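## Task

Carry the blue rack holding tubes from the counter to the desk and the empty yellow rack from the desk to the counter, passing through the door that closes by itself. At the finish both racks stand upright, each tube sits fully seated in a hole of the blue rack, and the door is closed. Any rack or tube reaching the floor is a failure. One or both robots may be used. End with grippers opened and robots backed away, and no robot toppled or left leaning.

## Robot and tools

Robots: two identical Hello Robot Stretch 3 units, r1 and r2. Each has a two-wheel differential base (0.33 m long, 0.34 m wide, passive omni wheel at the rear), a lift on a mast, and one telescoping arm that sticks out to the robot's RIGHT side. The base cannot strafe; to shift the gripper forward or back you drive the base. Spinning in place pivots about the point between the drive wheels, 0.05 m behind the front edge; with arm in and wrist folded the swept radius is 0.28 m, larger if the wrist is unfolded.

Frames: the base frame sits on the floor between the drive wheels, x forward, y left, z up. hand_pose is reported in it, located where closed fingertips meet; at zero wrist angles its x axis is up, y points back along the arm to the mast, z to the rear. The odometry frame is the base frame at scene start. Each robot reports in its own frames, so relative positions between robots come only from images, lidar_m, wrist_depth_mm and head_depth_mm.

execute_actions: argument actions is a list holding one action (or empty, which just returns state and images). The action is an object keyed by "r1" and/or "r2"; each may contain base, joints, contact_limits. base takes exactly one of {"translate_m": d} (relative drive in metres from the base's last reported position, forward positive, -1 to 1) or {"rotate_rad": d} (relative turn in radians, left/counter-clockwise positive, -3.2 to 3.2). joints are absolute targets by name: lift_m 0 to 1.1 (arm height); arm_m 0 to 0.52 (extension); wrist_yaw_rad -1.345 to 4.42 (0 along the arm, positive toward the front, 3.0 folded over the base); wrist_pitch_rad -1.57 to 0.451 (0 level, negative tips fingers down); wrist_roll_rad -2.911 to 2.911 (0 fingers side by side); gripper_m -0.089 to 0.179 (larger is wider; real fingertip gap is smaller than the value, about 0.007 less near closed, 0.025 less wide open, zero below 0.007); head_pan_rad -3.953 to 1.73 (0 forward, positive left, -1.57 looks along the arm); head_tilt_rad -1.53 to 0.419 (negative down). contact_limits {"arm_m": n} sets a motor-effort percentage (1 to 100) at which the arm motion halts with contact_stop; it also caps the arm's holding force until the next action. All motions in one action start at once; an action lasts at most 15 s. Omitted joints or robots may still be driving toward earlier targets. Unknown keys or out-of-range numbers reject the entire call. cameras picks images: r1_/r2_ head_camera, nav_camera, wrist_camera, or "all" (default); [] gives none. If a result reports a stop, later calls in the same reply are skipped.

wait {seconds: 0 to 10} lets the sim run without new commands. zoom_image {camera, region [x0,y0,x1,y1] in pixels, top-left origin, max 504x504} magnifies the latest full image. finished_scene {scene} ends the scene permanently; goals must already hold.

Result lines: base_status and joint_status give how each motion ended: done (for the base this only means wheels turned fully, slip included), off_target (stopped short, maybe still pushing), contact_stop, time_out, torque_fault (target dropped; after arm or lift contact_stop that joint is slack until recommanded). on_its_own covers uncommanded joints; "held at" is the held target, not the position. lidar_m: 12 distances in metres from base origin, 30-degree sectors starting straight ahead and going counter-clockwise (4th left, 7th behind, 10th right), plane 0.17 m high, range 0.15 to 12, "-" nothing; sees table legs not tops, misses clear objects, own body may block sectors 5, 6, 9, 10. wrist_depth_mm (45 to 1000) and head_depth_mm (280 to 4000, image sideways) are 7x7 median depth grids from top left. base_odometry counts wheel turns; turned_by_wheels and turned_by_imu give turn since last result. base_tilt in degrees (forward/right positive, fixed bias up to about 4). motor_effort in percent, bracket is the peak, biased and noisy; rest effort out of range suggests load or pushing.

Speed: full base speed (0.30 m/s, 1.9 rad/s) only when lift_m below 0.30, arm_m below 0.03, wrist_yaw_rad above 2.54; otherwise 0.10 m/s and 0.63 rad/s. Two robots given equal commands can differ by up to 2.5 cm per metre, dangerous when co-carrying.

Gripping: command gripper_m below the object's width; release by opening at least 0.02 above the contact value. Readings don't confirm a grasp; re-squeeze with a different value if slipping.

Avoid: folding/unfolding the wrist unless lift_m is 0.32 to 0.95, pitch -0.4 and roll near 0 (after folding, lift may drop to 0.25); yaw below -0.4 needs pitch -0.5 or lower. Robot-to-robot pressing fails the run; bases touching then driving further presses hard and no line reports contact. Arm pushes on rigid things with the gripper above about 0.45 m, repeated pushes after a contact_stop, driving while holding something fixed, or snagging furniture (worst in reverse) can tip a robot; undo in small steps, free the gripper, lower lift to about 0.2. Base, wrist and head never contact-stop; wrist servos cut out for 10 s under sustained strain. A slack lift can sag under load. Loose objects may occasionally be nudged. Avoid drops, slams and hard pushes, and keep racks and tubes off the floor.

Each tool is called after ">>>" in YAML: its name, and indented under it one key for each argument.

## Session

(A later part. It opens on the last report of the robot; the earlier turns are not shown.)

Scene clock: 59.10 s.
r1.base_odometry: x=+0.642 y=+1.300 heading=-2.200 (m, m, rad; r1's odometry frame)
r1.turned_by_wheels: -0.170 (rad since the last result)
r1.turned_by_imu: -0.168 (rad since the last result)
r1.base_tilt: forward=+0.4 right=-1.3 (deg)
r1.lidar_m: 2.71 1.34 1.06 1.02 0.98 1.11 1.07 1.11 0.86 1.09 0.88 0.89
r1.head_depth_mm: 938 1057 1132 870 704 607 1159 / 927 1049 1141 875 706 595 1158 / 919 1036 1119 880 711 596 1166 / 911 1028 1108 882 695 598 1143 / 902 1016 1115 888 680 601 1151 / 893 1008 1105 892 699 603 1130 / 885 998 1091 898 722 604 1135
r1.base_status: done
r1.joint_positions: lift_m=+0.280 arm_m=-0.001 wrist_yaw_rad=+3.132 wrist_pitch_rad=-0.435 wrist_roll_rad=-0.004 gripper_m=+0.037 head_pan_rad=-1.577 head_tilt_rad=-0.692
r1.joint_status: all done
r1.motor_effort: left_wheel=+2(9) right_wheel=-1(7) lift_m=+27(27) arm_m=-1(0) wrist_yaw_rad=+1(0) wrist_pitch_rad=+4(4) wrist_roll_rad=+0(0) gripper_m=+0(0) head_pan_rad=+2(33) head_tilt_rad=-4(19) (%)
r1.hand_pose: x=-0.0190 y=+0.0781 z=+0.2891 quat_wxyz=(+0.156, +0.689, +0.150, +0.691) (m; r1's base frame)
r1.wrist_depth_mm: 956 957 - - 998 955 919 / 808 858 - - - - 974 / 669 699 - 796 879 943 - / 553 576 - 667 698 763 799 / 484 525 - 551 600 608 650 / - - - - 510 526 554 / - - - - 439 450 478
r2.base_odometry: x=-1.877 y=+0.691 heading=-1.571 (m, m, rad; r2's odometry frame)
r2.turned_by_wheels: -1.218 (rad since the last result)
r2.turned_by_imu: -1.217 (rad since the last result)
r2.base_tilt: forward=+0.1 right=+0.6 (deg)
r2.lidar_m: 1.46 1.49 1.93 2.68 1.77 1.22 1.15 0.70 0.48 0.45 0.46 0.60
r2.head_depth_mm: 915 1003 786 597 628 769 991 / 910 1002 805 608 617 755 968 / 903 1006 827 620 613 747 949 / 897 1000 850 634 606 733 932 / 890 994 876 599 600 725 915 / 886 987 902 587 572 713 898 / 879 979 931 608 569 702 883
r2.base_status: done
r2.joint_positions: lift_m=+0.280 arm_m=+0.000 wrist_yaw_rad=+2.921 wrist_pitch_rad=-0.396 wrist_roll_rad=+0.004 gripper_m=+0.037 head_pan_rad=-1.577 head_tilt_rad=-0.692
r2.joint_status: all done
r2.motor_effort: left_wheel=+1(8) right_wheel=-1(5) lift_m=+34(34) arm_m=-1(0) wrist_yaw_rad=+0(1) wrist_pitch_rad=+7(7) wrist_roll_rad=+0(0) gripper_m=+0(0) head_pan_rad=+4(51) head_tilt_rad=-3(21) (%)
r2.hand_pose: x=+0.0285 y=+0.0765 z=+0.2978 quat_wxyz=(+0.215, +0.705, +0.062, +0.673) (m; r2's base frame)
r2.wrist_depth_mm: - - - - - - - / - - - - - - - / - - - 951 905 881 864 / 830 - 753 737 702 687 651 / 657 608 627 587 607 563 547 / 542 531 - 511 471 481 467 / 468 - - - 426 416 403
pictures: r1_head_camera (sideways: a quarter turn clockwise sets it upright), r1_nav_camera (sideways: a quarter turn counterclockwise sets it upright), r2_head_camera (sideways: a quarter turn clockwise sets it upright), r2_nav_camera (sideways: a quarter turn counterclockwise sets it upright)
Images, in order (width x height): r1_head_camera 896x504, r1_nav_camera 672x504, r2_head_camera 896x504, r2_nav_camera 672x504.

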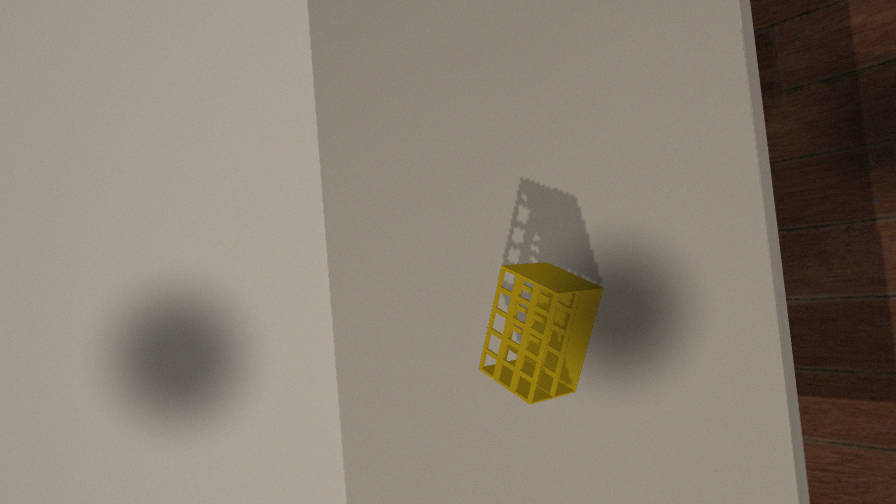

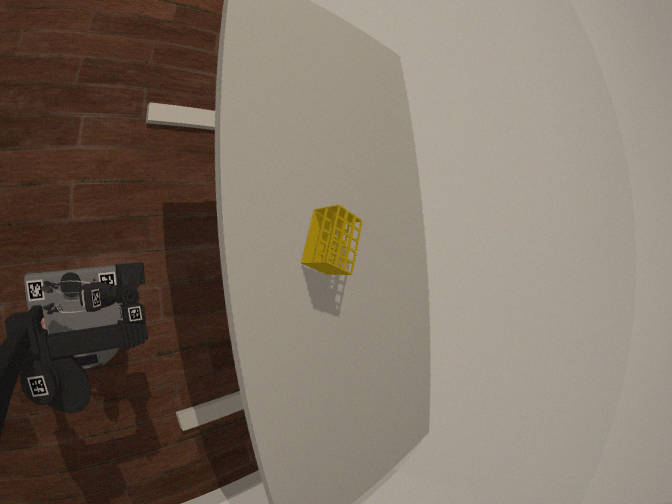

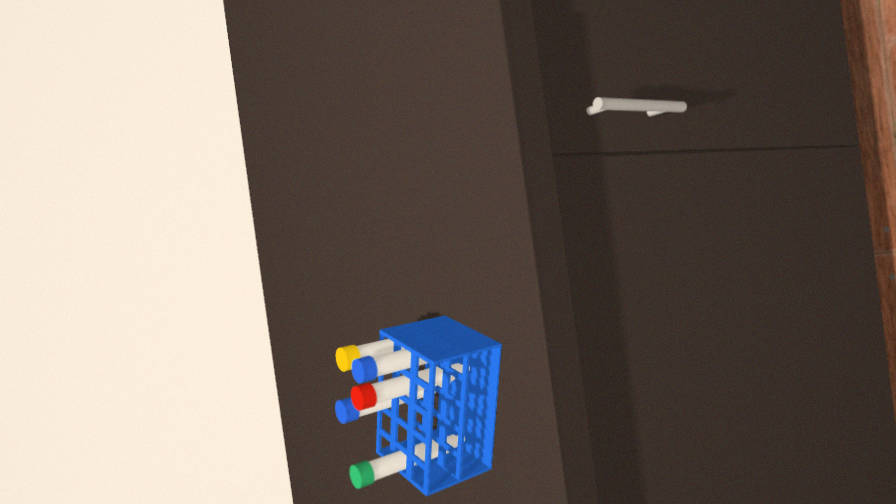

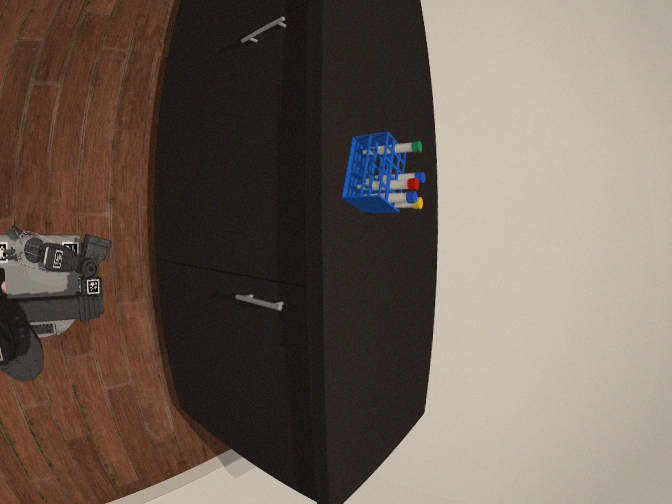

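>>> execute_actions:
  actions:
    - {"r1": {"base": {"rotate_rad": -0.305}, "joints": {"lift_m": 0.92, "wrist_pitch_rad": -0.4}}, "r2": {"base": {"rotate_rad": -0.23}, "joints": {"lift_m": 0.95, "wrist_pitch_rad": -0.4}}}
  cameras: []

>>> execute_actions:
  actions:
    - {"r1": {"joints": {"wrist_yaw_rad": 0.0, "gripper_m": 0.179}}, "r2": {"base": {"translate_m": -0.12}}}
  cameras: []

>>> execute_actions:
  actions:
    - {"r1": {"joints": {"wrist_pitch_rad": 0.0}}, "r2": {"joints": {"wrist_yaw_rad": 0.0, "gripper_m": 0.179}}}

Scene clock: 111.87 s.
r1.base_odometry: x=+0.642 y=+1.300 heading=-2.505 (m, m, rad; r1's odometry frame)
r1.turned_by_wheels: -0.305 (rad since the last result)
r1.turned_by_imu: -0.303 (rad since the last result)
r1.base_tilt: forward=+0.4 right=-1.2 (deg)
r1.lidar_m: 2.03 2.04 1.19 1.02 0.98 1.06 1.07 1.07 0.86 1.10 1.09 0.88
r1.head_depth_mm: 1126 1288 1185 869 - - 1146 / 1072 1223 1144 874 748 - 1156 / 1026 1163 1150 877 742 - - / 983 1107 1158 882 723 - 1122 / 948 1060 1137 885 726 - 1124 / 910 1013 1101 891 701 616 1109 / 878 972 1073 899 664 606 542
r1.base_status: done
r1.joint_positions: lift_m=+0.920 arm_m=-0.001 wrist_yaw_rad=+3.132 wrist_pitch_rad=-0.418 wrist_roll_rad=-0.004 gripper_m=+0.037 head_pan_rad=-1.577 head_tilt_rad=-0.692
r1.joint_status: all done
r1.motor_effort: left_wheel=+1(6) right_wheel=-2(8) lift_m=+42(45) arm_m=+0(0) wrist_yaw_rad=+1(1) wrist_pitch_rad=+5(6) wrist_roll_rad=+0(0) gripper_m=+0(0) head_pan_rad=+4(3) head_tilt_rad=-4(3) (%)
r1.hand_pose: x=-0.0190 y=+0.0803 z=+0.9323 quat_wxyz=(+0.150, +0.691, +0.144, +0.693) (m; r1's base frame)
r1.wrist_depth_mm: 794 904 - - - - - / 872 961 - - - - - / 962 - - - - - - / - - - - - - - / - - - - - - - / - - - - - - - / 991 976 - - - - -
r2.base_odometry: x=-1.877 y=+0.691 heading=-1.801 (m, m, rad; r2's odometry frame)
r2.turned_by_wheels: -0.230 (rad since the last result)
r2.turned_by_imu: -0.229 (rad since the last result)
r2.base_tilt: forward=+0.1 right=+0.6 (deg)
r2.lidar_m: 0.84 1.46 1.66 2.68 2.50 1.37 1.15 1.15 0.54 0.45 0.45 0.51
r2.head_depth_mm: 1028 1098 784 619 682 - - / 991 1077 805 608 650 - - / 963 1057 829 621 624 - 1130 / 937 1043 850 633 564 - 966 / 908 1006 875 646 562 670 872 / 881 976 899 660 552 660 799 / 856 947 928 601 542 625 750
r2.base_status: done
r2.joint_positions: lift_m=+0.950 arm_m=+0.000 wrist_yaw_rad=+2.921 wrist_pitch_rad=-0.413 wrist_roll_rad=+0.004 gripper_m=+0.037 head_pan_rad=-1.577 head_tilt_rad=-0.692
r2.joint_status: all done
r2.motor_effort: left_wheel=+1(5) right_wheel=+0(4) lift_m=+45(49) arm_m=+0(0) wrist_yaw_rad=+0(1) wrist_pitch_rad=+7(6) wrist_roll_rad=+0(0) gripper_m=+0(0) head_pan_rad=+5(5) head_tilt_rad=-3(1) (%)
r2.hand_pose: x=+0.0280 y=+0.0744 z=+0.9635 quat_wxyz=(+0.221, +0.705, +0.068, +0.671) (m; r2's base frame)
r2.wrist_depth_mm: - - - - - - - / - - - - - - - / - - - - - - - / - - - - - - - / - - - - - - - / - - - - - - - / - - - - - - -
pictures: none
No camera images: the call's "cameras" was empty. Leave "cameras" out to get every camera's image.

Scene clock: 114.43 s.
r1.base_odometry: x=+0.642 y=+1.300 heading=-2.505 (m, m, rad; r1's odometry frame)
r1.turned_by_wheels: +0.000 (rad since the last result)
r1.turned_by_imu: -0.001 (rad since the last result)
r1.base_tilt: forward=+0.4 right=-1.2 (deg)
r1.lidar_m: 2.03 2.05 1.18 1.02 0.98 1.06 1.07 1.07 0.86 1.10 1.09 0.88
r1.head_depth_mm: 1126 1292 1188 868 - - - / 1069 1219 1140 876 - - - / 1028 1167 1149 881 - - - / 984 1111 1155 884 - 580 1166 / 945 1055 1138 887 715 601 1147 / 910 1012 1105 893 696 604 1106 / 874 971 1073 899 664 605 542
r1.base_status: not commanded
r1.joint_positions: lift_m=+0.920 arm_m=-0.001 wrist_yaw_rad=+0.002 wrist_pitch_rad=-0.418 wrist_roll_rad=-0.004 gripper_m=+0.179 head_pan_rad=-1.577 head_tilt_rad=-0.692
r1.joint_status: all done
r1.motor_effort: left_wheel=+2(1) right_wheel=-2(2) lift_m=+42(42) arm_m=-1(1) wrist_yaw_rad=-2(2) wrist_pitch_rad=+5(5) wrist_roll_rad=+0(0) gripper_m=+1(88) head_pan_rad=+2(2) head_tilt_rad=-4(4) (%)
r1.hand_pose: x=-0.0211 y=-0.3684 z=+0.9323 quat_wxyz=(+0.693, +0.148, -0.690, -0.146) (m; r1's base frame)
r1.wrist_depth_mm: 701 743 779 819 901 963 886 / 678 733 800 870 962 - 909 / 543 576 620 679 738 883 905 / 468 479 506 540 585 626 876 / - 388 423 456 480 529 548 / 341 353 376 393 412 - 458 / 307 314 329 342 358 361 400
r2.base_odometry: x=-1.850 y=+0.808 heading=-1.800 (m, m, rad; r2's odometry frame)
r2.turned_by_wheels: +0.000 (rad since the last result)
r2.turned_by_imu: -0.001 (rad since the last result)
r2.base_tilt: forward=+0.1 right=+0.6 (deg)
r2.lidar_m: 0.91 1.58 1.78 2.65 2.25 1.23 1.04 1.03 0.58 0.49 0.49 0.55
r2.head_depth_mm: 1057 1185 784 660 743 - - / 1029 1116 807 647 710 - - / 998 1084 829 623 681 - 1146 / 971 1067 852 633 649 - 1145 / 937 1041 873 647 632 730 952 / 916 1011 902 661 612 716 869 / 889 980 928 673 579 683 819
r2.base_status: done
r2.joint_positions: lift_m=+0.950 arm_m=+0.000 wrist_yaw_rad=+2.921 wrist_pitch_rad=-0.413 wrist_roll_rad=+0.004 gripper_m=+0.037 head_pan_rad=-1.577 head_tilt_rad=-0.692
r2.joint_status: not commanded
r2.motor_effort: left_wheel=+1(2) right_wheel=+0(3) lift_m=+45(45) arm_m=+1(1) wrist_yaw_rad=+1(1) wrist_pitch_rad=+7(7) wrist_roll_rad=+0(0) gripper_m=+0(0) head_pan_rad=+5(4) head_tilt_rad=-3(2) (%)
r2.hand_pose: x=+0.0280 y=+0.0744 z=+0.9635 quat_wxyz=(+0.221, +0.705, +0.068, +0.671) (m; r2's base frame)
r2.wrist_depth_mm: - - - - - - - / - - - - - - - / - - - - - - - / - - - - - - - / - - - - - - - / - - - - - - - / - - - - - - -
pictures: none
No camera images: the call's "cameras" was empty. Leave "cameras" out to get every camera's image.

Scene clock: 116.90 s.
r1.base_odometry: x=+0.642 y=+1.300 heading=-2.505 (m, m, rad; r1's odometry frame)
r1.turned_by_wheels: +0.000 (rad since the last result)
r1.turned_by_imu: +0.000 (rad since the last result)
r1.base_tilt: forward=+0.3 right=-1.3 (deg)
r1.lidar_m: 2.04 2.04 1.18 1.02 0.98 1.06 1.07 1.07 0.86 1.10 1.09 0.88
r1.head_depth_mm: 1124 1290 1193 869 - - - / 1074 1225 1143 845 - - - / 1028 1165 1151 925 - - - / 984 1107 1154 945 - 586 1146 / 944 1058 1135 887 718 601 1148 / 908 1013 1105 878 699 602 1106 / 874 972 1074 899 663 606 542
r1.base_status: not commanded
r1.joint_positions: lift_m=+0.920 arm_m=-0.001 wrist_yaw_rad=+0.002 wrist_pitch_rad=-0.022 wrist_roll_rad=-0.004 gripper_m=+0.179 head_pan_rad=-1.577 head_tilt_rad=-0.692
r1.joint_status: all done
r1.motor_effort: left_wheel=+1(1) right_wheel=-2(2) lift_m=+43(42) arm_m=-1(0) wrist_yaw_rad=-2(1) wrist_pitch_rad=+6(5) wrist_roll_rad=+0(0) gripper_m=-1(0) head_pan_rad=+2(2) head_tilt_rad=-4(4) (%)
r1.hand_pose: x=-0.0210 y=-0.3997 z=+1.0287 quat_wxyz=(+0.709, +0.009, -0.705, -0.007) (m; r1's base frame)
r1.wrist_depth_mm: 662 722 771 830 890 992 922 / 695 762 803 897 944 - 904 / 739 781 859 903 983 - 899 / 734 842 869 933 - - 858 / - 738 847 932 - - 881 / 542 591 625 679 748 - 844 / 451 469 506 540 573 585 827
r2.base_odometry: x=-1.850 y=+0.808 heading=-1.800 (m, m, rad; r2's odometry frame)
r2.turned_by_wheels: +0.000 (rad since the last result)
r2.turned_by_imu: +0.000 (rad since the last result)
r2.base_tilt: forward=+0.2 right=+0.6 (deg)
r2.lidar_m: 0.91 1.58 1.78 2.65 2.25 1.23 1.04 1.03 0.58 0.49 0.49 0.55
r2.head_depth_mm: 1060 1181 785 660 741 - - / 1029 1114 808 630 - - - / 1000 1089 829 631 - 874 1134 / 967 1069 854 633 673 807 1002 / 942 1039 873 646 631 757 938 / 914 1010 900 661 611 719 870 / 888 980 928 674 580 682 817
r2.base_status: not commanded
r2.joint_positions: lift_m=+0.950 arm_m=+0.000 wrist_yaw_rad=+0.003 wrist_pitch_rad=-0.413 wrist_roll_rad=+0.004 gripper_m=+0.179 head_pan_rad=-1.577 head_tilt_rad=-0.692
r2.joint_status: all done
r2.motor_effort: left_wheel=+1(1) right_wheel=+0(0) lift_m=+45(45) arm_m=+1(1) wrist_yaw_rad=-3(3) wrist_pitch_rad=+7(7) wrist_roll_rad=+0(0) gripper_m=+0(87) head_pan_rad=+5(5) head_tilt_rad=-3(4) (%)
r2.hand_pose: x=-0.0209 y=-0.3701 z=+0.9635 quat_wxyz=(+0.691, +0.146, -0.693, -0.145) (m; r2's base frame)
r2.wrist_depth_mm: 687 751 793 831 895 - 858 / 630 596 551 529 489 468 834 / 428 410 394 375 364 368 443 / 320 314 301 317 377 445 946 / 267 273 333 386 444 509 927 / 299 348 386 438 524 622 - / 333 379 430 517 625 - -
pictures: r1_head_camera (sideways: a quarter turn clockwise sets it upright), r1_nav_camera (sideways: a quarter turn counterclockwise sets it upright), r1_wrist_camera, r2_head_camera (sideways: a quarter turn clockwise sets it upright), r2_nav_camera (sideways: a quarter turn counterclockwise sets it upright), r2_wrist_camera
Images, in order (width x height): r1_head_camera 896x504, r1_nav_camera 672x504, r1_wrist_camera 644x364, r2_head_camera 896x504, r2_nav_camera 672x504, r2_wrist_camera 644x364.

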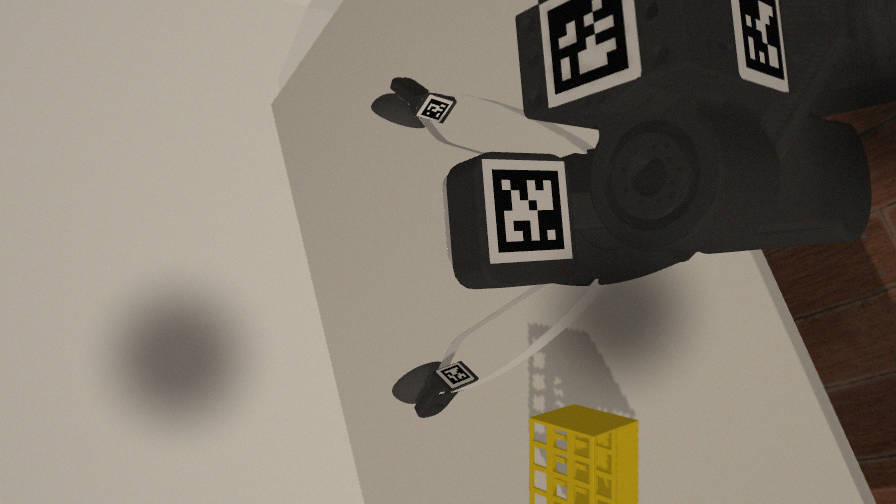

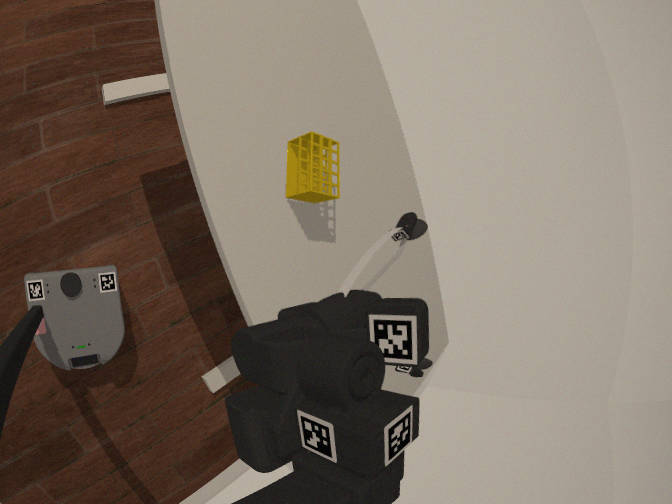

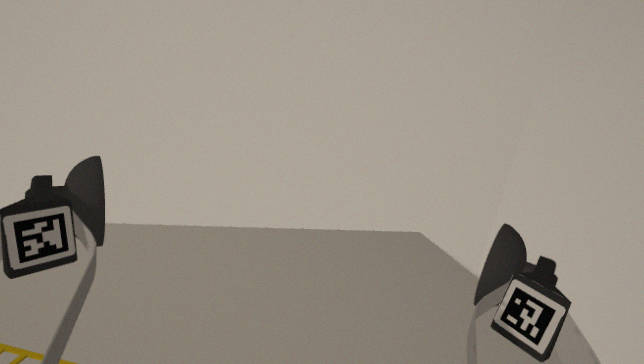

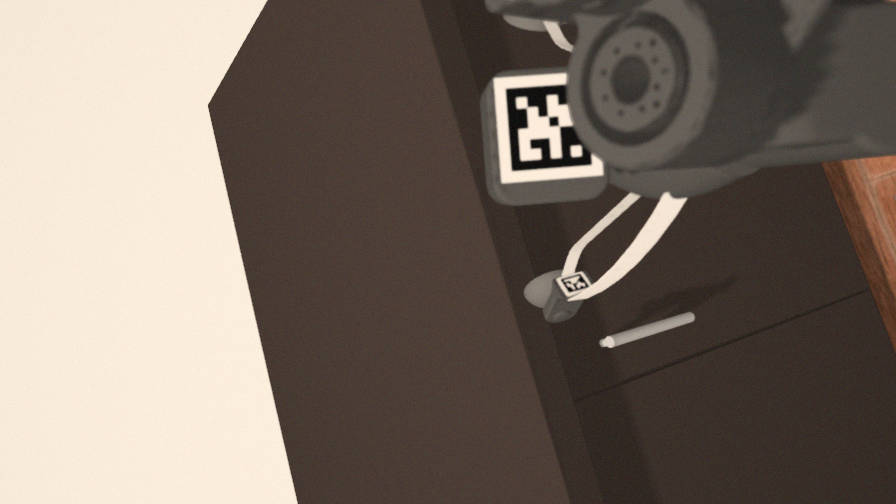

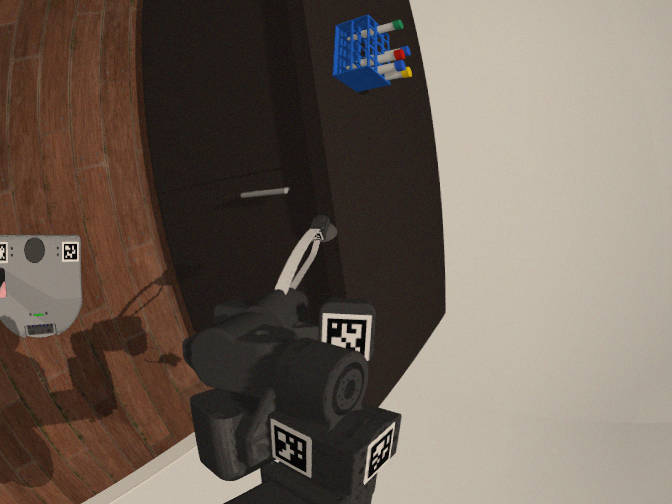

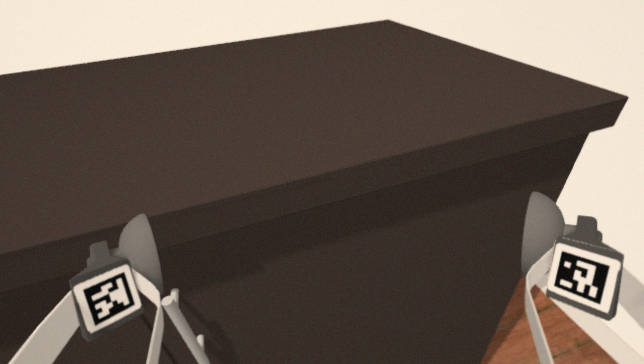

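>>> execute_actions:
  actions:
    - {"r1": {"base": {"translate_m": 0.23}, "joints": {"head_tilt_rad": -0.85}}, "r2": {"base": {"translate_m": 0.35}, "joints": {"wrist_pitch_rad": 0.0, "lift_m": 0.98}}}
  cameras: ["r1_head_camera", "r1_wrist_camera", "r2_head_camera", "r2_wrist_camera"]

Scene clock: 130.87 s.
r1.base_odometry: x=+0.458 y=+1.163 heading=-2.505 (m, m, rad; r1's odometry frame)
r1.turned_by_wheels: +0.000 (rad since the last result)
r1.turned_by_imu: -0.002 (rad since the last result)
r1.base_tilt: forward=+0.3 right=-1.2 (deg)
r1.lidar_m: 1.91 2.21 1.20 1.09 1.09 1.12 1.29 1.29 0.99 1.02 1.02 0.68
r1.head_depth_mm: 1100 1152 904 - - - 1104 / 1044 1140 881 - - - 1116 / 999 1109 938 - - 1206 1126 / 955 1076 943 - - 588 1118 / 916 1045 915 700 639 556 1120 / 878 1003 947 753 642 557 1104 / 844 959 921 755 642 558 1070
r1.base_status: done
r1.joint_positions: lift_m=+0.920 arm_m=-0.001 wrist_yaw_rad=+0.001 wrist_pitch_rad=-0.022 wrist_roll_rad=-0.004 gripper_m=+0.179 head_pan_rad=-1.577 head_tilt_rad=-0.839
r1.joint_status: all done
r1.motor_effort: left_wheel=+1(5) right_wheel=-2(4) lift_m=+42(43) arm_m=+0(1) wrist_yaw_rad=-1(2) wrist_pitch_rad=+6(6) wrist_roll_rad=+0(0) gripper_m=+1(1) head_pan_rad=+3(3) head_tilt_rad=-4(16) (%)
r1.hand_pose: x=-0.0211 y=-0.3997 z=+1.0287 quat_wxyz=(+0.709, +0.009, -0.705, -0.007) (m; r1's base frame)
r1.wrist_depth_mm: 617 650 691 768 824 890 989 / 645 678 732 811 856 940 - / 662 729 778 847 908 - - / 684 748 801 837 981 - - / - 758 811 884 972 - - / 534 582 633 684 743 - - / 448 472 508 540 573 591 690
r2.base_odometry: x=-1.929 y=+0.467 heading=-1.800 (m, m, rad; r2's odometry frame)
r2.turned_by_wheels: +0.000 (rad since the last result)
r2.turned_by_imu: +0.004 (rad since the last result)
r2.base_tilt: forward=+0.1 right=+0.6 (deg)
r2.lidar_m: 0.71 1.25 1.41 2.33 2.75 1.62 1.37 0.84 0.46 0.38 0.38 0.43
r2.head_depth_mm: 955 1037 814 595 - - - / 927 1020 846 - - - - / 900 1004 866 - - 645 822 / 870 967 851 540 507 611 759 / 843 939 889 560 511 575 710 / 821 908 901 656 521 546 664 / 800 882 924 675 529 519 623
r2.base_status: done
r2.joint_positions: lift_m=+0.980 arm_m=+0.000 wrist_yaw_rad=+0.002 wrist_pitch_rad=-0.027 wrist_roll_rad=+0.004 gripper_m=+0.179 head_pan_rad=-1.577 head_tilt_rad=-0.692
r2.joint_status: all done
r2.motor_effort: left_wheel=+0(4) right_wheel=+1(3) lift_m=+45(46) arm_m=-1(0) wrist_yaw_rad=-2(4) wrist_pitch_rad=+14(12) wrist_roll_rad=+0(0) gripper_m=+0(0) head_pan_rad=+4(5) head_tilt_rad=-2(3) (%)
r2.hand_pose: x=-0.0209 y=-0.4006 z=+1.0874 quat_wxyz=(+0.706, +0.011, -0.708, -0.009) (m; r2's base frame)
r2.wrist_depth_mm: 624 660 741 757 846 904 - / 629 676 746 793 864 969 - / 663 704 741 794 906 981 - / 683 725 796 860 895 875 - / 684 735 657 620 594 564 577 / 508 271 289 418 429 412 - / 374 274 260 313 336 327 321
pictures: r1_head_camera (sideways: a quarter turn clockwise sets it upright), r1_wrist_camera, r2_head_camera (sideways: a quarter turn clockwise sets it upright), r2_wrist_camera
Images, in order (width x height): r1_head_camera 896x504, r1_wrist_camera 644x364, r2_head_camera 896x504, r2_wrist_camera 644x364.

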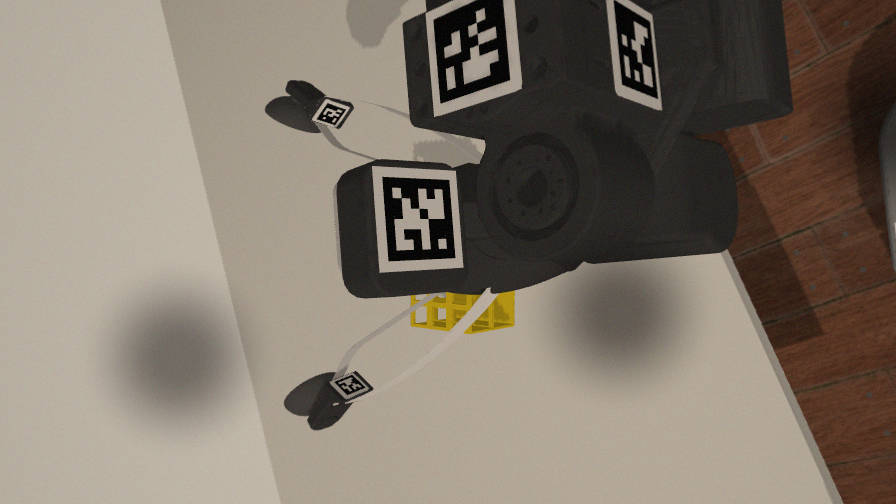

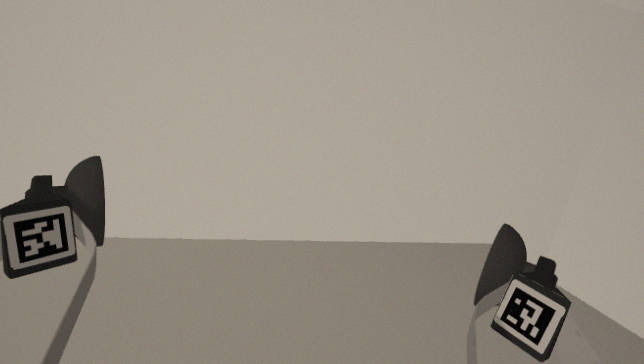

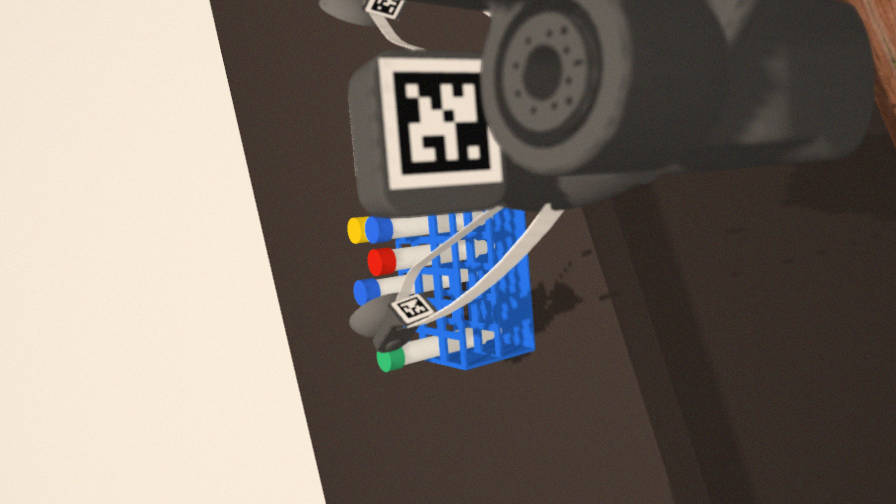

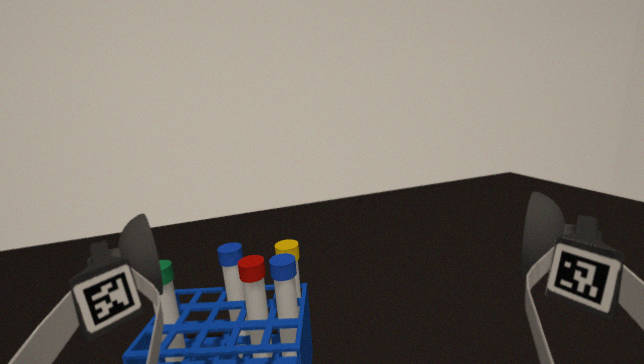

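>>> execute_actions:
  actions:
    - {"r1": {"base": {"translate_m": 0.015}, "joints": {"lift_m": 0.73}}, "r2": {"base": {"translate_m": 0.08}}}
  cameras: ["r1_head_camera", "r1_wrist_camera", "r2_head_camera", "r2_wrist_camera"]

Scene clock: 138.73 s.
r1.base_odometry: x=+0.445 y=+1.154 heading=-2.504 (m, m, rad; r1's odometry frame)
r1.turned_by_wheels: +0.000 (rad since the last result)
r1.turned_by_imu: -0.001 (rad since the last result)
r1.base_tilt: forward=+0.4 right=-1.2 (deg)
r1.lidar_m: 1.89 2.21 1.21 1.10 1.09 1.14 1.30 1.30 0.99 1.02 1.02 0.67
r1.head_depth_mm: 1094 1149 901 745 634 - - / 1042 1137 905 748 636 - - / 995 1107 908 722 650 - 1099 / 948 1072 911 683 659 556 1100 / 909 1043 915 734 640 557 1119 / 873 998 916 755 641 557 1089 / 840 954 919 755 643 557 519
r1.base_status: done
r1.joint_positions: lift_m=+0.730 arm_m=-0.001 wrist_yaw_rad=+0.001 wrist_pitch_rad=-0.021 wrist_roll_rad=-0.004 gripper_m=+0.179 head_pan_rad=-1.577 head_tilt_rad=-0.839
r1.joint_status: all done
r1.motor_effort: left_wheel=+1(5) right_wheel=-2(3) lift_m=+26(39) arm_m=+0(0) wrist_yaw_rad=-1(1) wrist_pitch_rad=+6(6) wrist_roll_rad=+0(0) gripper_m=+0(0) head_pan_rad=+3(2) head_tilt_rad=-5(5) (%)
r1.hand_pose: x=-0.0211 y=-0.3997 z=+0.8397 quat_wxyz=(+0.709, +0.008, -0.705, -0.007) (m; r1's base frame)
r1.wrist_depth_mm: 622 666 712 758 818 896 962 / 645 676 728 789 870 932 - / 651 706 759 828 918 994 - / 515 532 606 723 862 - - / - 371 278 396 521 619 678 / 269 287 265 270 353 - 451 / 224 235 248 255 278 293 340
r2.base_odometry: x=-1.947 y=+0.389 heading=-1.800 (m, m, rad; r2's odometry frame)
r2.turned_by_wheels: +0.000 (rad since the last result)
r2.turned_by_imu: +0.001 (rad since the last result)
r2.base_tilt: forward=+0.1 right=+0.6 (deg)
r2.lidar_m: 0.67 1.17 1.32 2.19 2.78 1.70 1.44 0.79 0.43 0.36 0.36 0.41
r2.head_depth_mm: 928 1017 816 597 - - - / 904 997 842 - - - - / 873 978 865 - - 597 764 / 854 946 850 564 501 565 704 / 824 912 884 627 512 535 658 / 802 889 900 662 520 472 615 / 779 859 912 676 529 462 572
r2.base_status: done
r2.joint_positions: lift_m=+0.980 arm_m=+0.000 wrist_yaw_rad=+0.002 wrist_pitch_rad=-0.027 wrist_roll_rad=+0.004 gripper_m=+0.179 head_pan_rad=-1.577 head_tilt_rad=-0.692
r2.joint_status: not commanded
r2.motor_effort: left_wheel=+1(5) right_wheel=+0(3) lift_m=+45(45) arm_m=-1(1) wrist_yaw_rad=-3(2) wrist_pitch_rad=+14(14) wrist_roll_rad=+0(0) gripper_m=+0(1) head_pan_rad=+4(5) head_tilt_rad=-3(3) (%)
r2.hand_pose: x=-0.0209 y=-0.4006 z=+1.0874 quat_wxyz=(+0.706, +0.011, -0.708, -0.009) (m; r2's base frame)
r2.wrist_depth_mm: 610 654 709 759 801 908 988 / 627 656 715 768 836 952 - / 654 662 736 795 876 971 - / 648 708 761 841 869 907 - / 671 701 648 606 592 566 566 / 518 464 430 287 401 412 - / 371 367 324 262 307 328 318
pictures: r1_head_camera (sideways: a quarter turn clockwise sets it upright), r1_wrist_camera, r2_head_camera (sideways: a quarter turn clockwise sets it upright), r2_wrist_camera
Images, in order (width x height): r1_head_camera 896x504, r1_wrist_camera 644x364, r2_head_camera 896x504, r2_wrist_camera 644x364.

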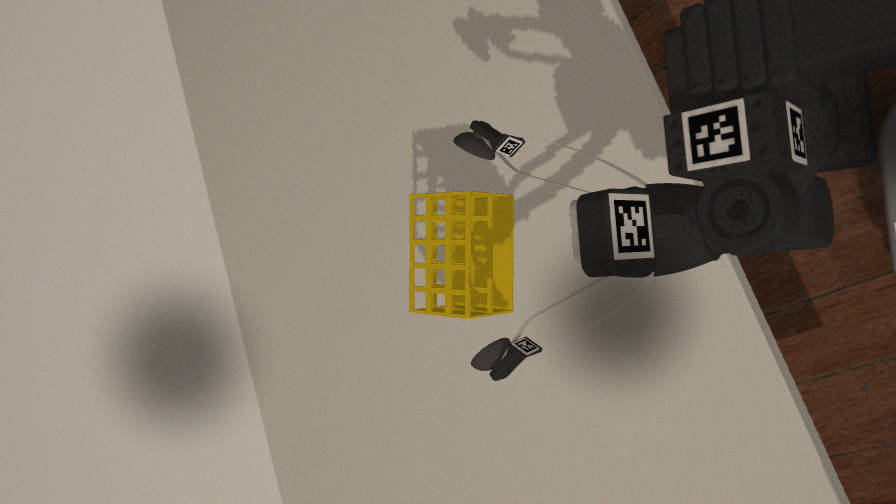

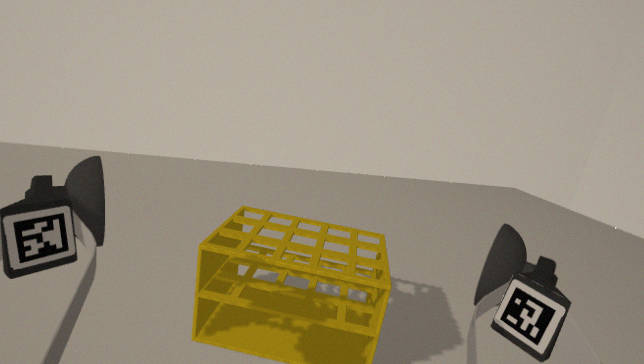

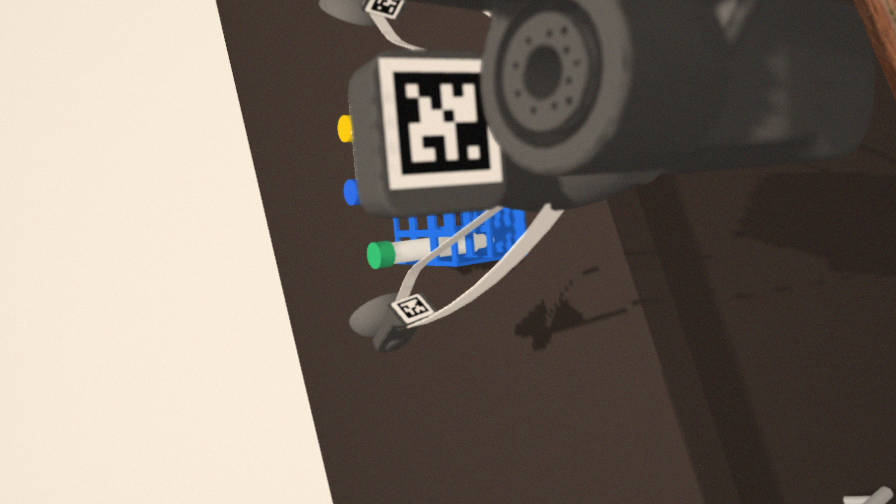

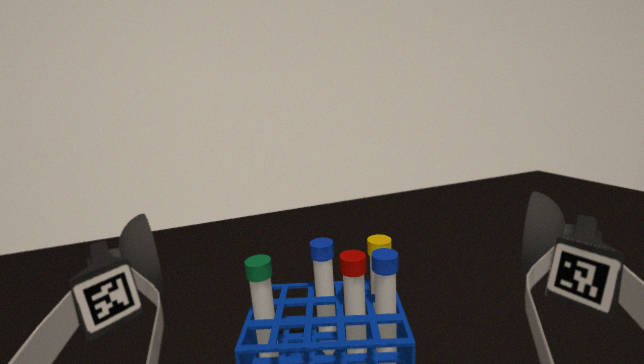

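>>> execute_actions:
  actions:
    - {"r1": {"joints": {"lift_m": 0.665}}, "r2": {"base": {"translate_m": 0.01}, "joints": {"lift_m": 0.82, "head_tilt_rad": -0.8}}}
  cameras: ["r1_head_camera", "r1_wrist_camera", "r2_head_camera", "r2_wrist_camera"]

Scene clock: 145.83 s.
r1.base_odometry: x=+0.445 y=+1.154 heading=-2.504 (m, m, rad; r1's odometry frame)
r1.turned_by_wheels: +0.000 (rad since the last result)
r1.turned_by_imu: -0.001 (rad since the last result)
r1.base_tilt: forward=+0.4 right=-1.3 (deg)
r1.lidar_m: 1.89 2.21 1.21 1.10 1.09 1.13 1.30 1.30 0.99 1.02 1.02 0.67
r1.head_depth_mm: 1096 1147 904 746 634 1282 - / 1042 1139 905 745 637 1261 - / 996 1105 909 721 637 585 - / 951 1075 911 684 639 566 1101 / 910 1043 916 716 626 555 1123 / 873 998 916 756 641 557 1087 / 840 956 920 756 641 558 519
r1.base_status: not commanded
r1.joint_positions: lift_m=+0.665 arm_m=-0.001 wrist_yaw_rad=+0.001 wrist_pitch_rad=-0.020 wrist_roll_rad=-0.004 gripper_m=+0.179 head_pan_rad=-1.577 head_tilt_rad=-0.839
r1.joint_status: all done
r1.motor_effort: left_wheel=+1(1) right_wheel=-2(2) lift_m=+27(26) arm_m=+0(1) wrist_yaw_rad=-1(2) wrist_pitch_rad=+5(5) wrist_roll_rad=+0(0) gripper_m=+0(0) head_pan_rad=+2(2) head_tilt_rad=-5(5) (%)
r1.hand_pose: x=-0.0211 y=-0.3998 z=+0.7747 quat_wxyz=(+0.709, +0.008, -0.705, -0.007) (m; r1's base frame)
r1.wrist_depth_mm: 624 652 710 749 812 889 987 / 642 670 748 782 872 929 - / 491 588 724 824 907 990 - / - 349 259 267 473 720 - / - 242 243 258 301 398 446 / 176 188 203 218 235 - 294 / 146 153 163 173 186 189 222
r2.base_odometry: x=-1.950 y=+0.379 heading=-1.800 (m, m, rad; r2's odometry frame)
r2.turned_by_wheels: +0.000 (rad since the last result)
r2.turned_by_imu: +0.001 (rad since the last result)
r2.base_tilt: forward=+0.1 right=+0.6 (deg)
r2.lidar_m: 0.66 1.16 1.31 2.18 2.78 1.72 1.46 0.77 0.43 0.36 0.36 0.40
r2.head_depth_mm: 951 875 657 543 638 - - / 921 901 523 520 564 - - / 889 927 525 533 495 730 1051 / 865 922 682 541 501 666 906 / 835 911 720 575 490 623 827 / 810 895 739 577 480 585 758 / 788 880 758 590 481 550 700
r2.base_status: done
r2.joint_positions: lift_m=+0.820 arm_m=+0.000 wrist_yaw_rad=+0.002 wrist_pitch_rad=-0.013 wrist_roll_rad=+0.005 gripper_m=+0.179 head_pan_rad=-1.577 head_tilt_rad=-0.790
r2.joint_status: all done
r2.motor_effort: left_wheel=+1(3) right_wheel=+0(0) lift_m=+32(44) arm_m=+0(1) wrist_yaw_rad=-2(2) wrist_pitch_rad=+7(14) wrist_roll_rad=+0(0) gripper_m=+0(0) head_pan_rad=+5(4) head_tilt_rad=-4(10) (%)
r2.hand_pose: x=-0.0209 y=-0.4010 z=+0.9315 quat_wxyz=(+0.706, +0.006, -0.708, -0.004) (m; r2's base frame)
r2.wrist_depth_mm: 606 631 696 761 819 904 988 / 618 661 698 244 831 910 - / 623 679 692 254 228 767 656 / 485 442 236 267 236 323 295 / 258 266 222 212 205 200 202 / 187 165 161 156 151 156 - / - 127 125 133 145 163 223
pictures: r1_head_camera (sideways: a quarter turn clockwise sets it upright), r1_wrist_camera, r2_head_camera (sideways: a quarter turn clockwise sets it upright), r2_wrist_camera
Images, in order (width x height): r1_head_camera 896x504, r1_wrist_camera 644x364, r2_head_camera 896x504, r2_wrist_camera 644x364.

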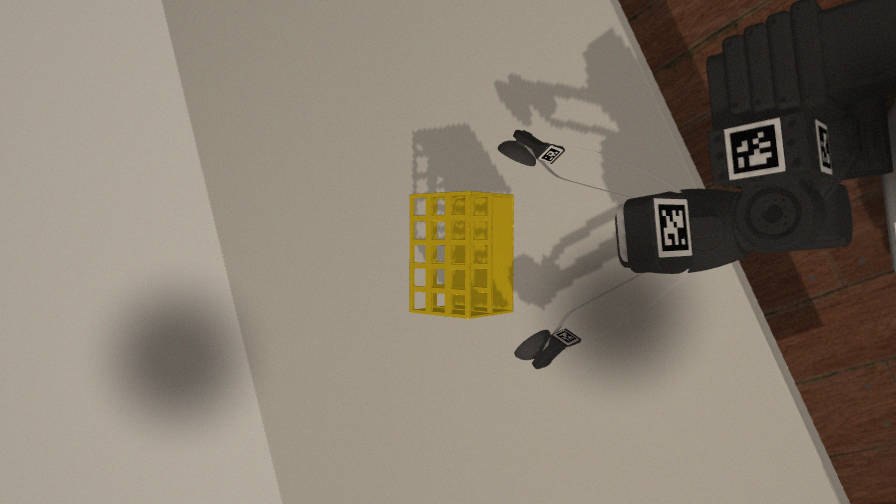

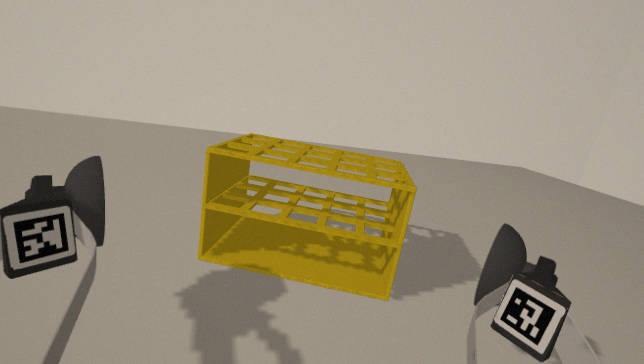

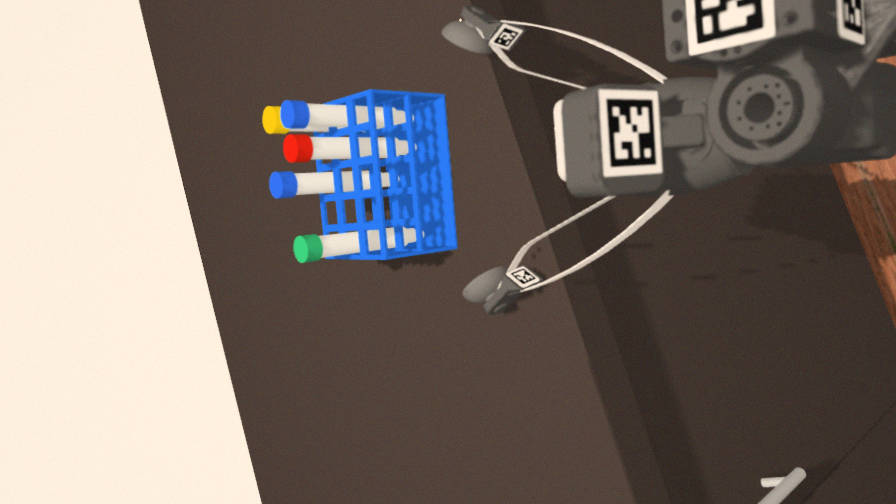

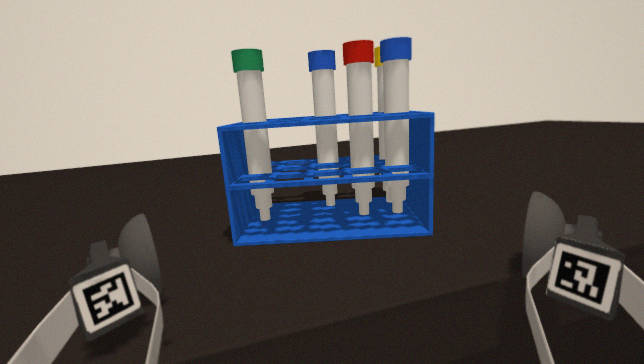

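>>> execute_actions:
  actions:
    - {"r1": {"joints": {"lift_m": 0.648, "arm_m": 0.08}}, "r2": {"joints": {"lift_m": 0.83, "arm_m": 0.08}}}
  cameras: ["r1_head_camera", "r1_wrist_camera", "r2_head_camera", "r2_wrist_camera"]

Scene clock: 156.03 s.
r1.base_odometry: x=+0.445 y=+1.154 heading=-2.504 (m, m, rad; r1's odometry frame)
r1.turned_by_wheels: +0.000 (rad since the last result)
r1.turned_by_imu: -0.001 (rad since the last result)
r1.base_tilt: forward=+0.4 right=-1.2 (deg)
r1.lidar_m: 1.89 2.22 1.21 1.10 1.09 1.13 1.31 1.30 0.99 1.02 1.02 0.67
r1.head_depth_mm: 1093 1147 905 745 634 1282 - / 1040 1137 906 746 648 - 1098 / 994 1104 910 711 651 - 1125 / 952 1071 911 683 666 577 1122 / 911 1041 915 734 639 556 1119 / 874 998 917 754 642 556 1086 / 838 955 921 756 643 558 518
r1.base_status: not commanded
r1.joint_positions: lift_m=+0.649 arm_m=+0.079 wrist_yaw_rad=+0.001 wrist_pitch_rad=-0.002 wrist_roll_rad=-0.004 gripper_m=+0.179 head_pan_rad=-1.577 head_tilt_rad=-0.839
r1.joint_status: lift_m contact_stop (moved -0.016 of -0.017); the others done
r1.on_its_own: lift_m is slack since a contact_stop, until your next command for it
r1.motor_effort: left_wheel=+1(1) right_wheel=-1(2) lift_m=+35(34) arm_m=+4(4) wrist_yaw_rad=+0(1) wrist_pitch_rad=+0(6) wrist_roll_rad=+0(0) gripper_m=+0(0) head_pan_rad=+2(3) head_tilt_rad=-5(5) (%)
r1.hand_pose: x=-0.0213 y=-0.4806 z=+0.7631 quat_wxyz=(+0.709, +0.001, -0.705, -0.001) (m; r1's base frame)
r1.wrist_depth_mm: 561 597 630 697 751 806 905 / 583 622 672 718 756 859 954 / 463 581 678 737 809 894 972 / - 144 171 157 167 705 - / - 149 178 188 177 360 416 / 159 158 171 177 144 - 270 / 132 138 142 152 153 171 201
r2.base_odometry: x=-1.950 y=+0.379 heading=-1.800 (m, m, rad; r2's odometry frame)
r2.turned_by_wheels: +0.000 (rad since the last result)
r2.turned_by_imu: +0.001 (rad since the last result)
r2.base_tilt: forward=+0.1 right=+0.6 (deg)
r2.lidar_m: 0.66 1.16 1.31 2.18 2.78 1.72 1.45 0.78 0.43 0.36 0.36 0.40
r2.head_depth_mm: 951 875 660 525 - - 1130 / 920 903 522 528 - 870 1109 / 888 928 525 537 572 732 1004 / 864 923 678 539 498 666 906 / 836 909 720 562 490 624 824 / 811 895 737 579 480 585 761 / 789 881 755 587 482 549 701
r2.base_status: not commanded
r2.joint_positions: lift_m=+0.830 arm_m=+0.080 wrist_yaw_rad=+0.002 wrist_pitch_rad=-0.015 wrist_roll_rad=+0.005 gripper_m=+0.179 head_pan_rad=-1.577 head_tilt_rad=-0.790
r2.joint_status: all done
r2.motor_effort: left_wheel=+1(1) right_wheel=+0(0) lift_m=+45(48) arm_m=+5(5) wrist_yaw_rad=-2(2) wrist_pitch_rad=+8(8) wrist_roll_rad=+0(0) gripper_m=+0(0) head_pan_rad=+4(4) head_tilt_rad=-3(4) (%)
r2.hand_pose: x=-0.0210 y=-0.4804 z=+0.9405 quat_wxyz=(+0.706, +0.006, -0.708, -0.005) (m; r2's base frame)
r2.wrist_depth_mm: 538 583 624 654 139 783 867 / 551 587 611 169 139 811 941 / 560 611 148 169 142 804 713 / 530 378 152 182 151 142 324 / 281 259 147 150 145 143 223 / 204 163 161 167 161 148 - / - 138 133 130 129 127 124
pictures: r1_head_camera (sideways: a quarter turn clockwise sets it upright), r1_wrist_camera, r2_head_camera (sideways: a quarter turn clockwise sets it upright), r2_wrist_camera
Images, in order (width x height): r1_head_camera 896x504, r1_wrist_camera 644x364, r2_head_camera 896x504, r2_wrist_camera 644x364.

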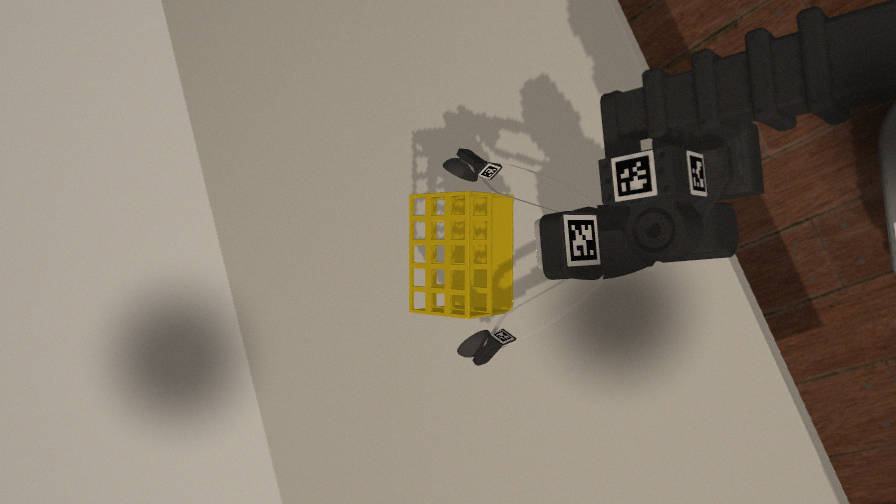

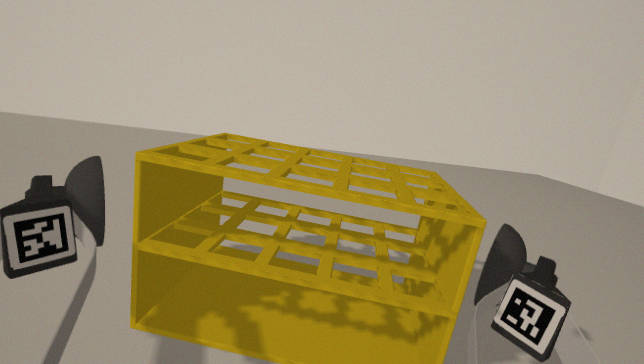

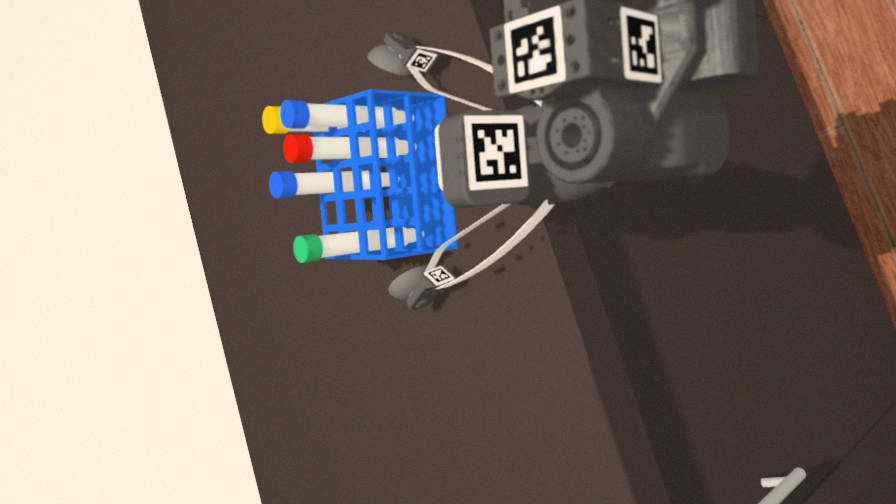

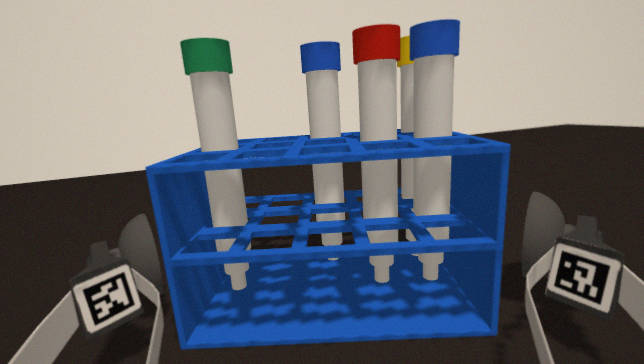

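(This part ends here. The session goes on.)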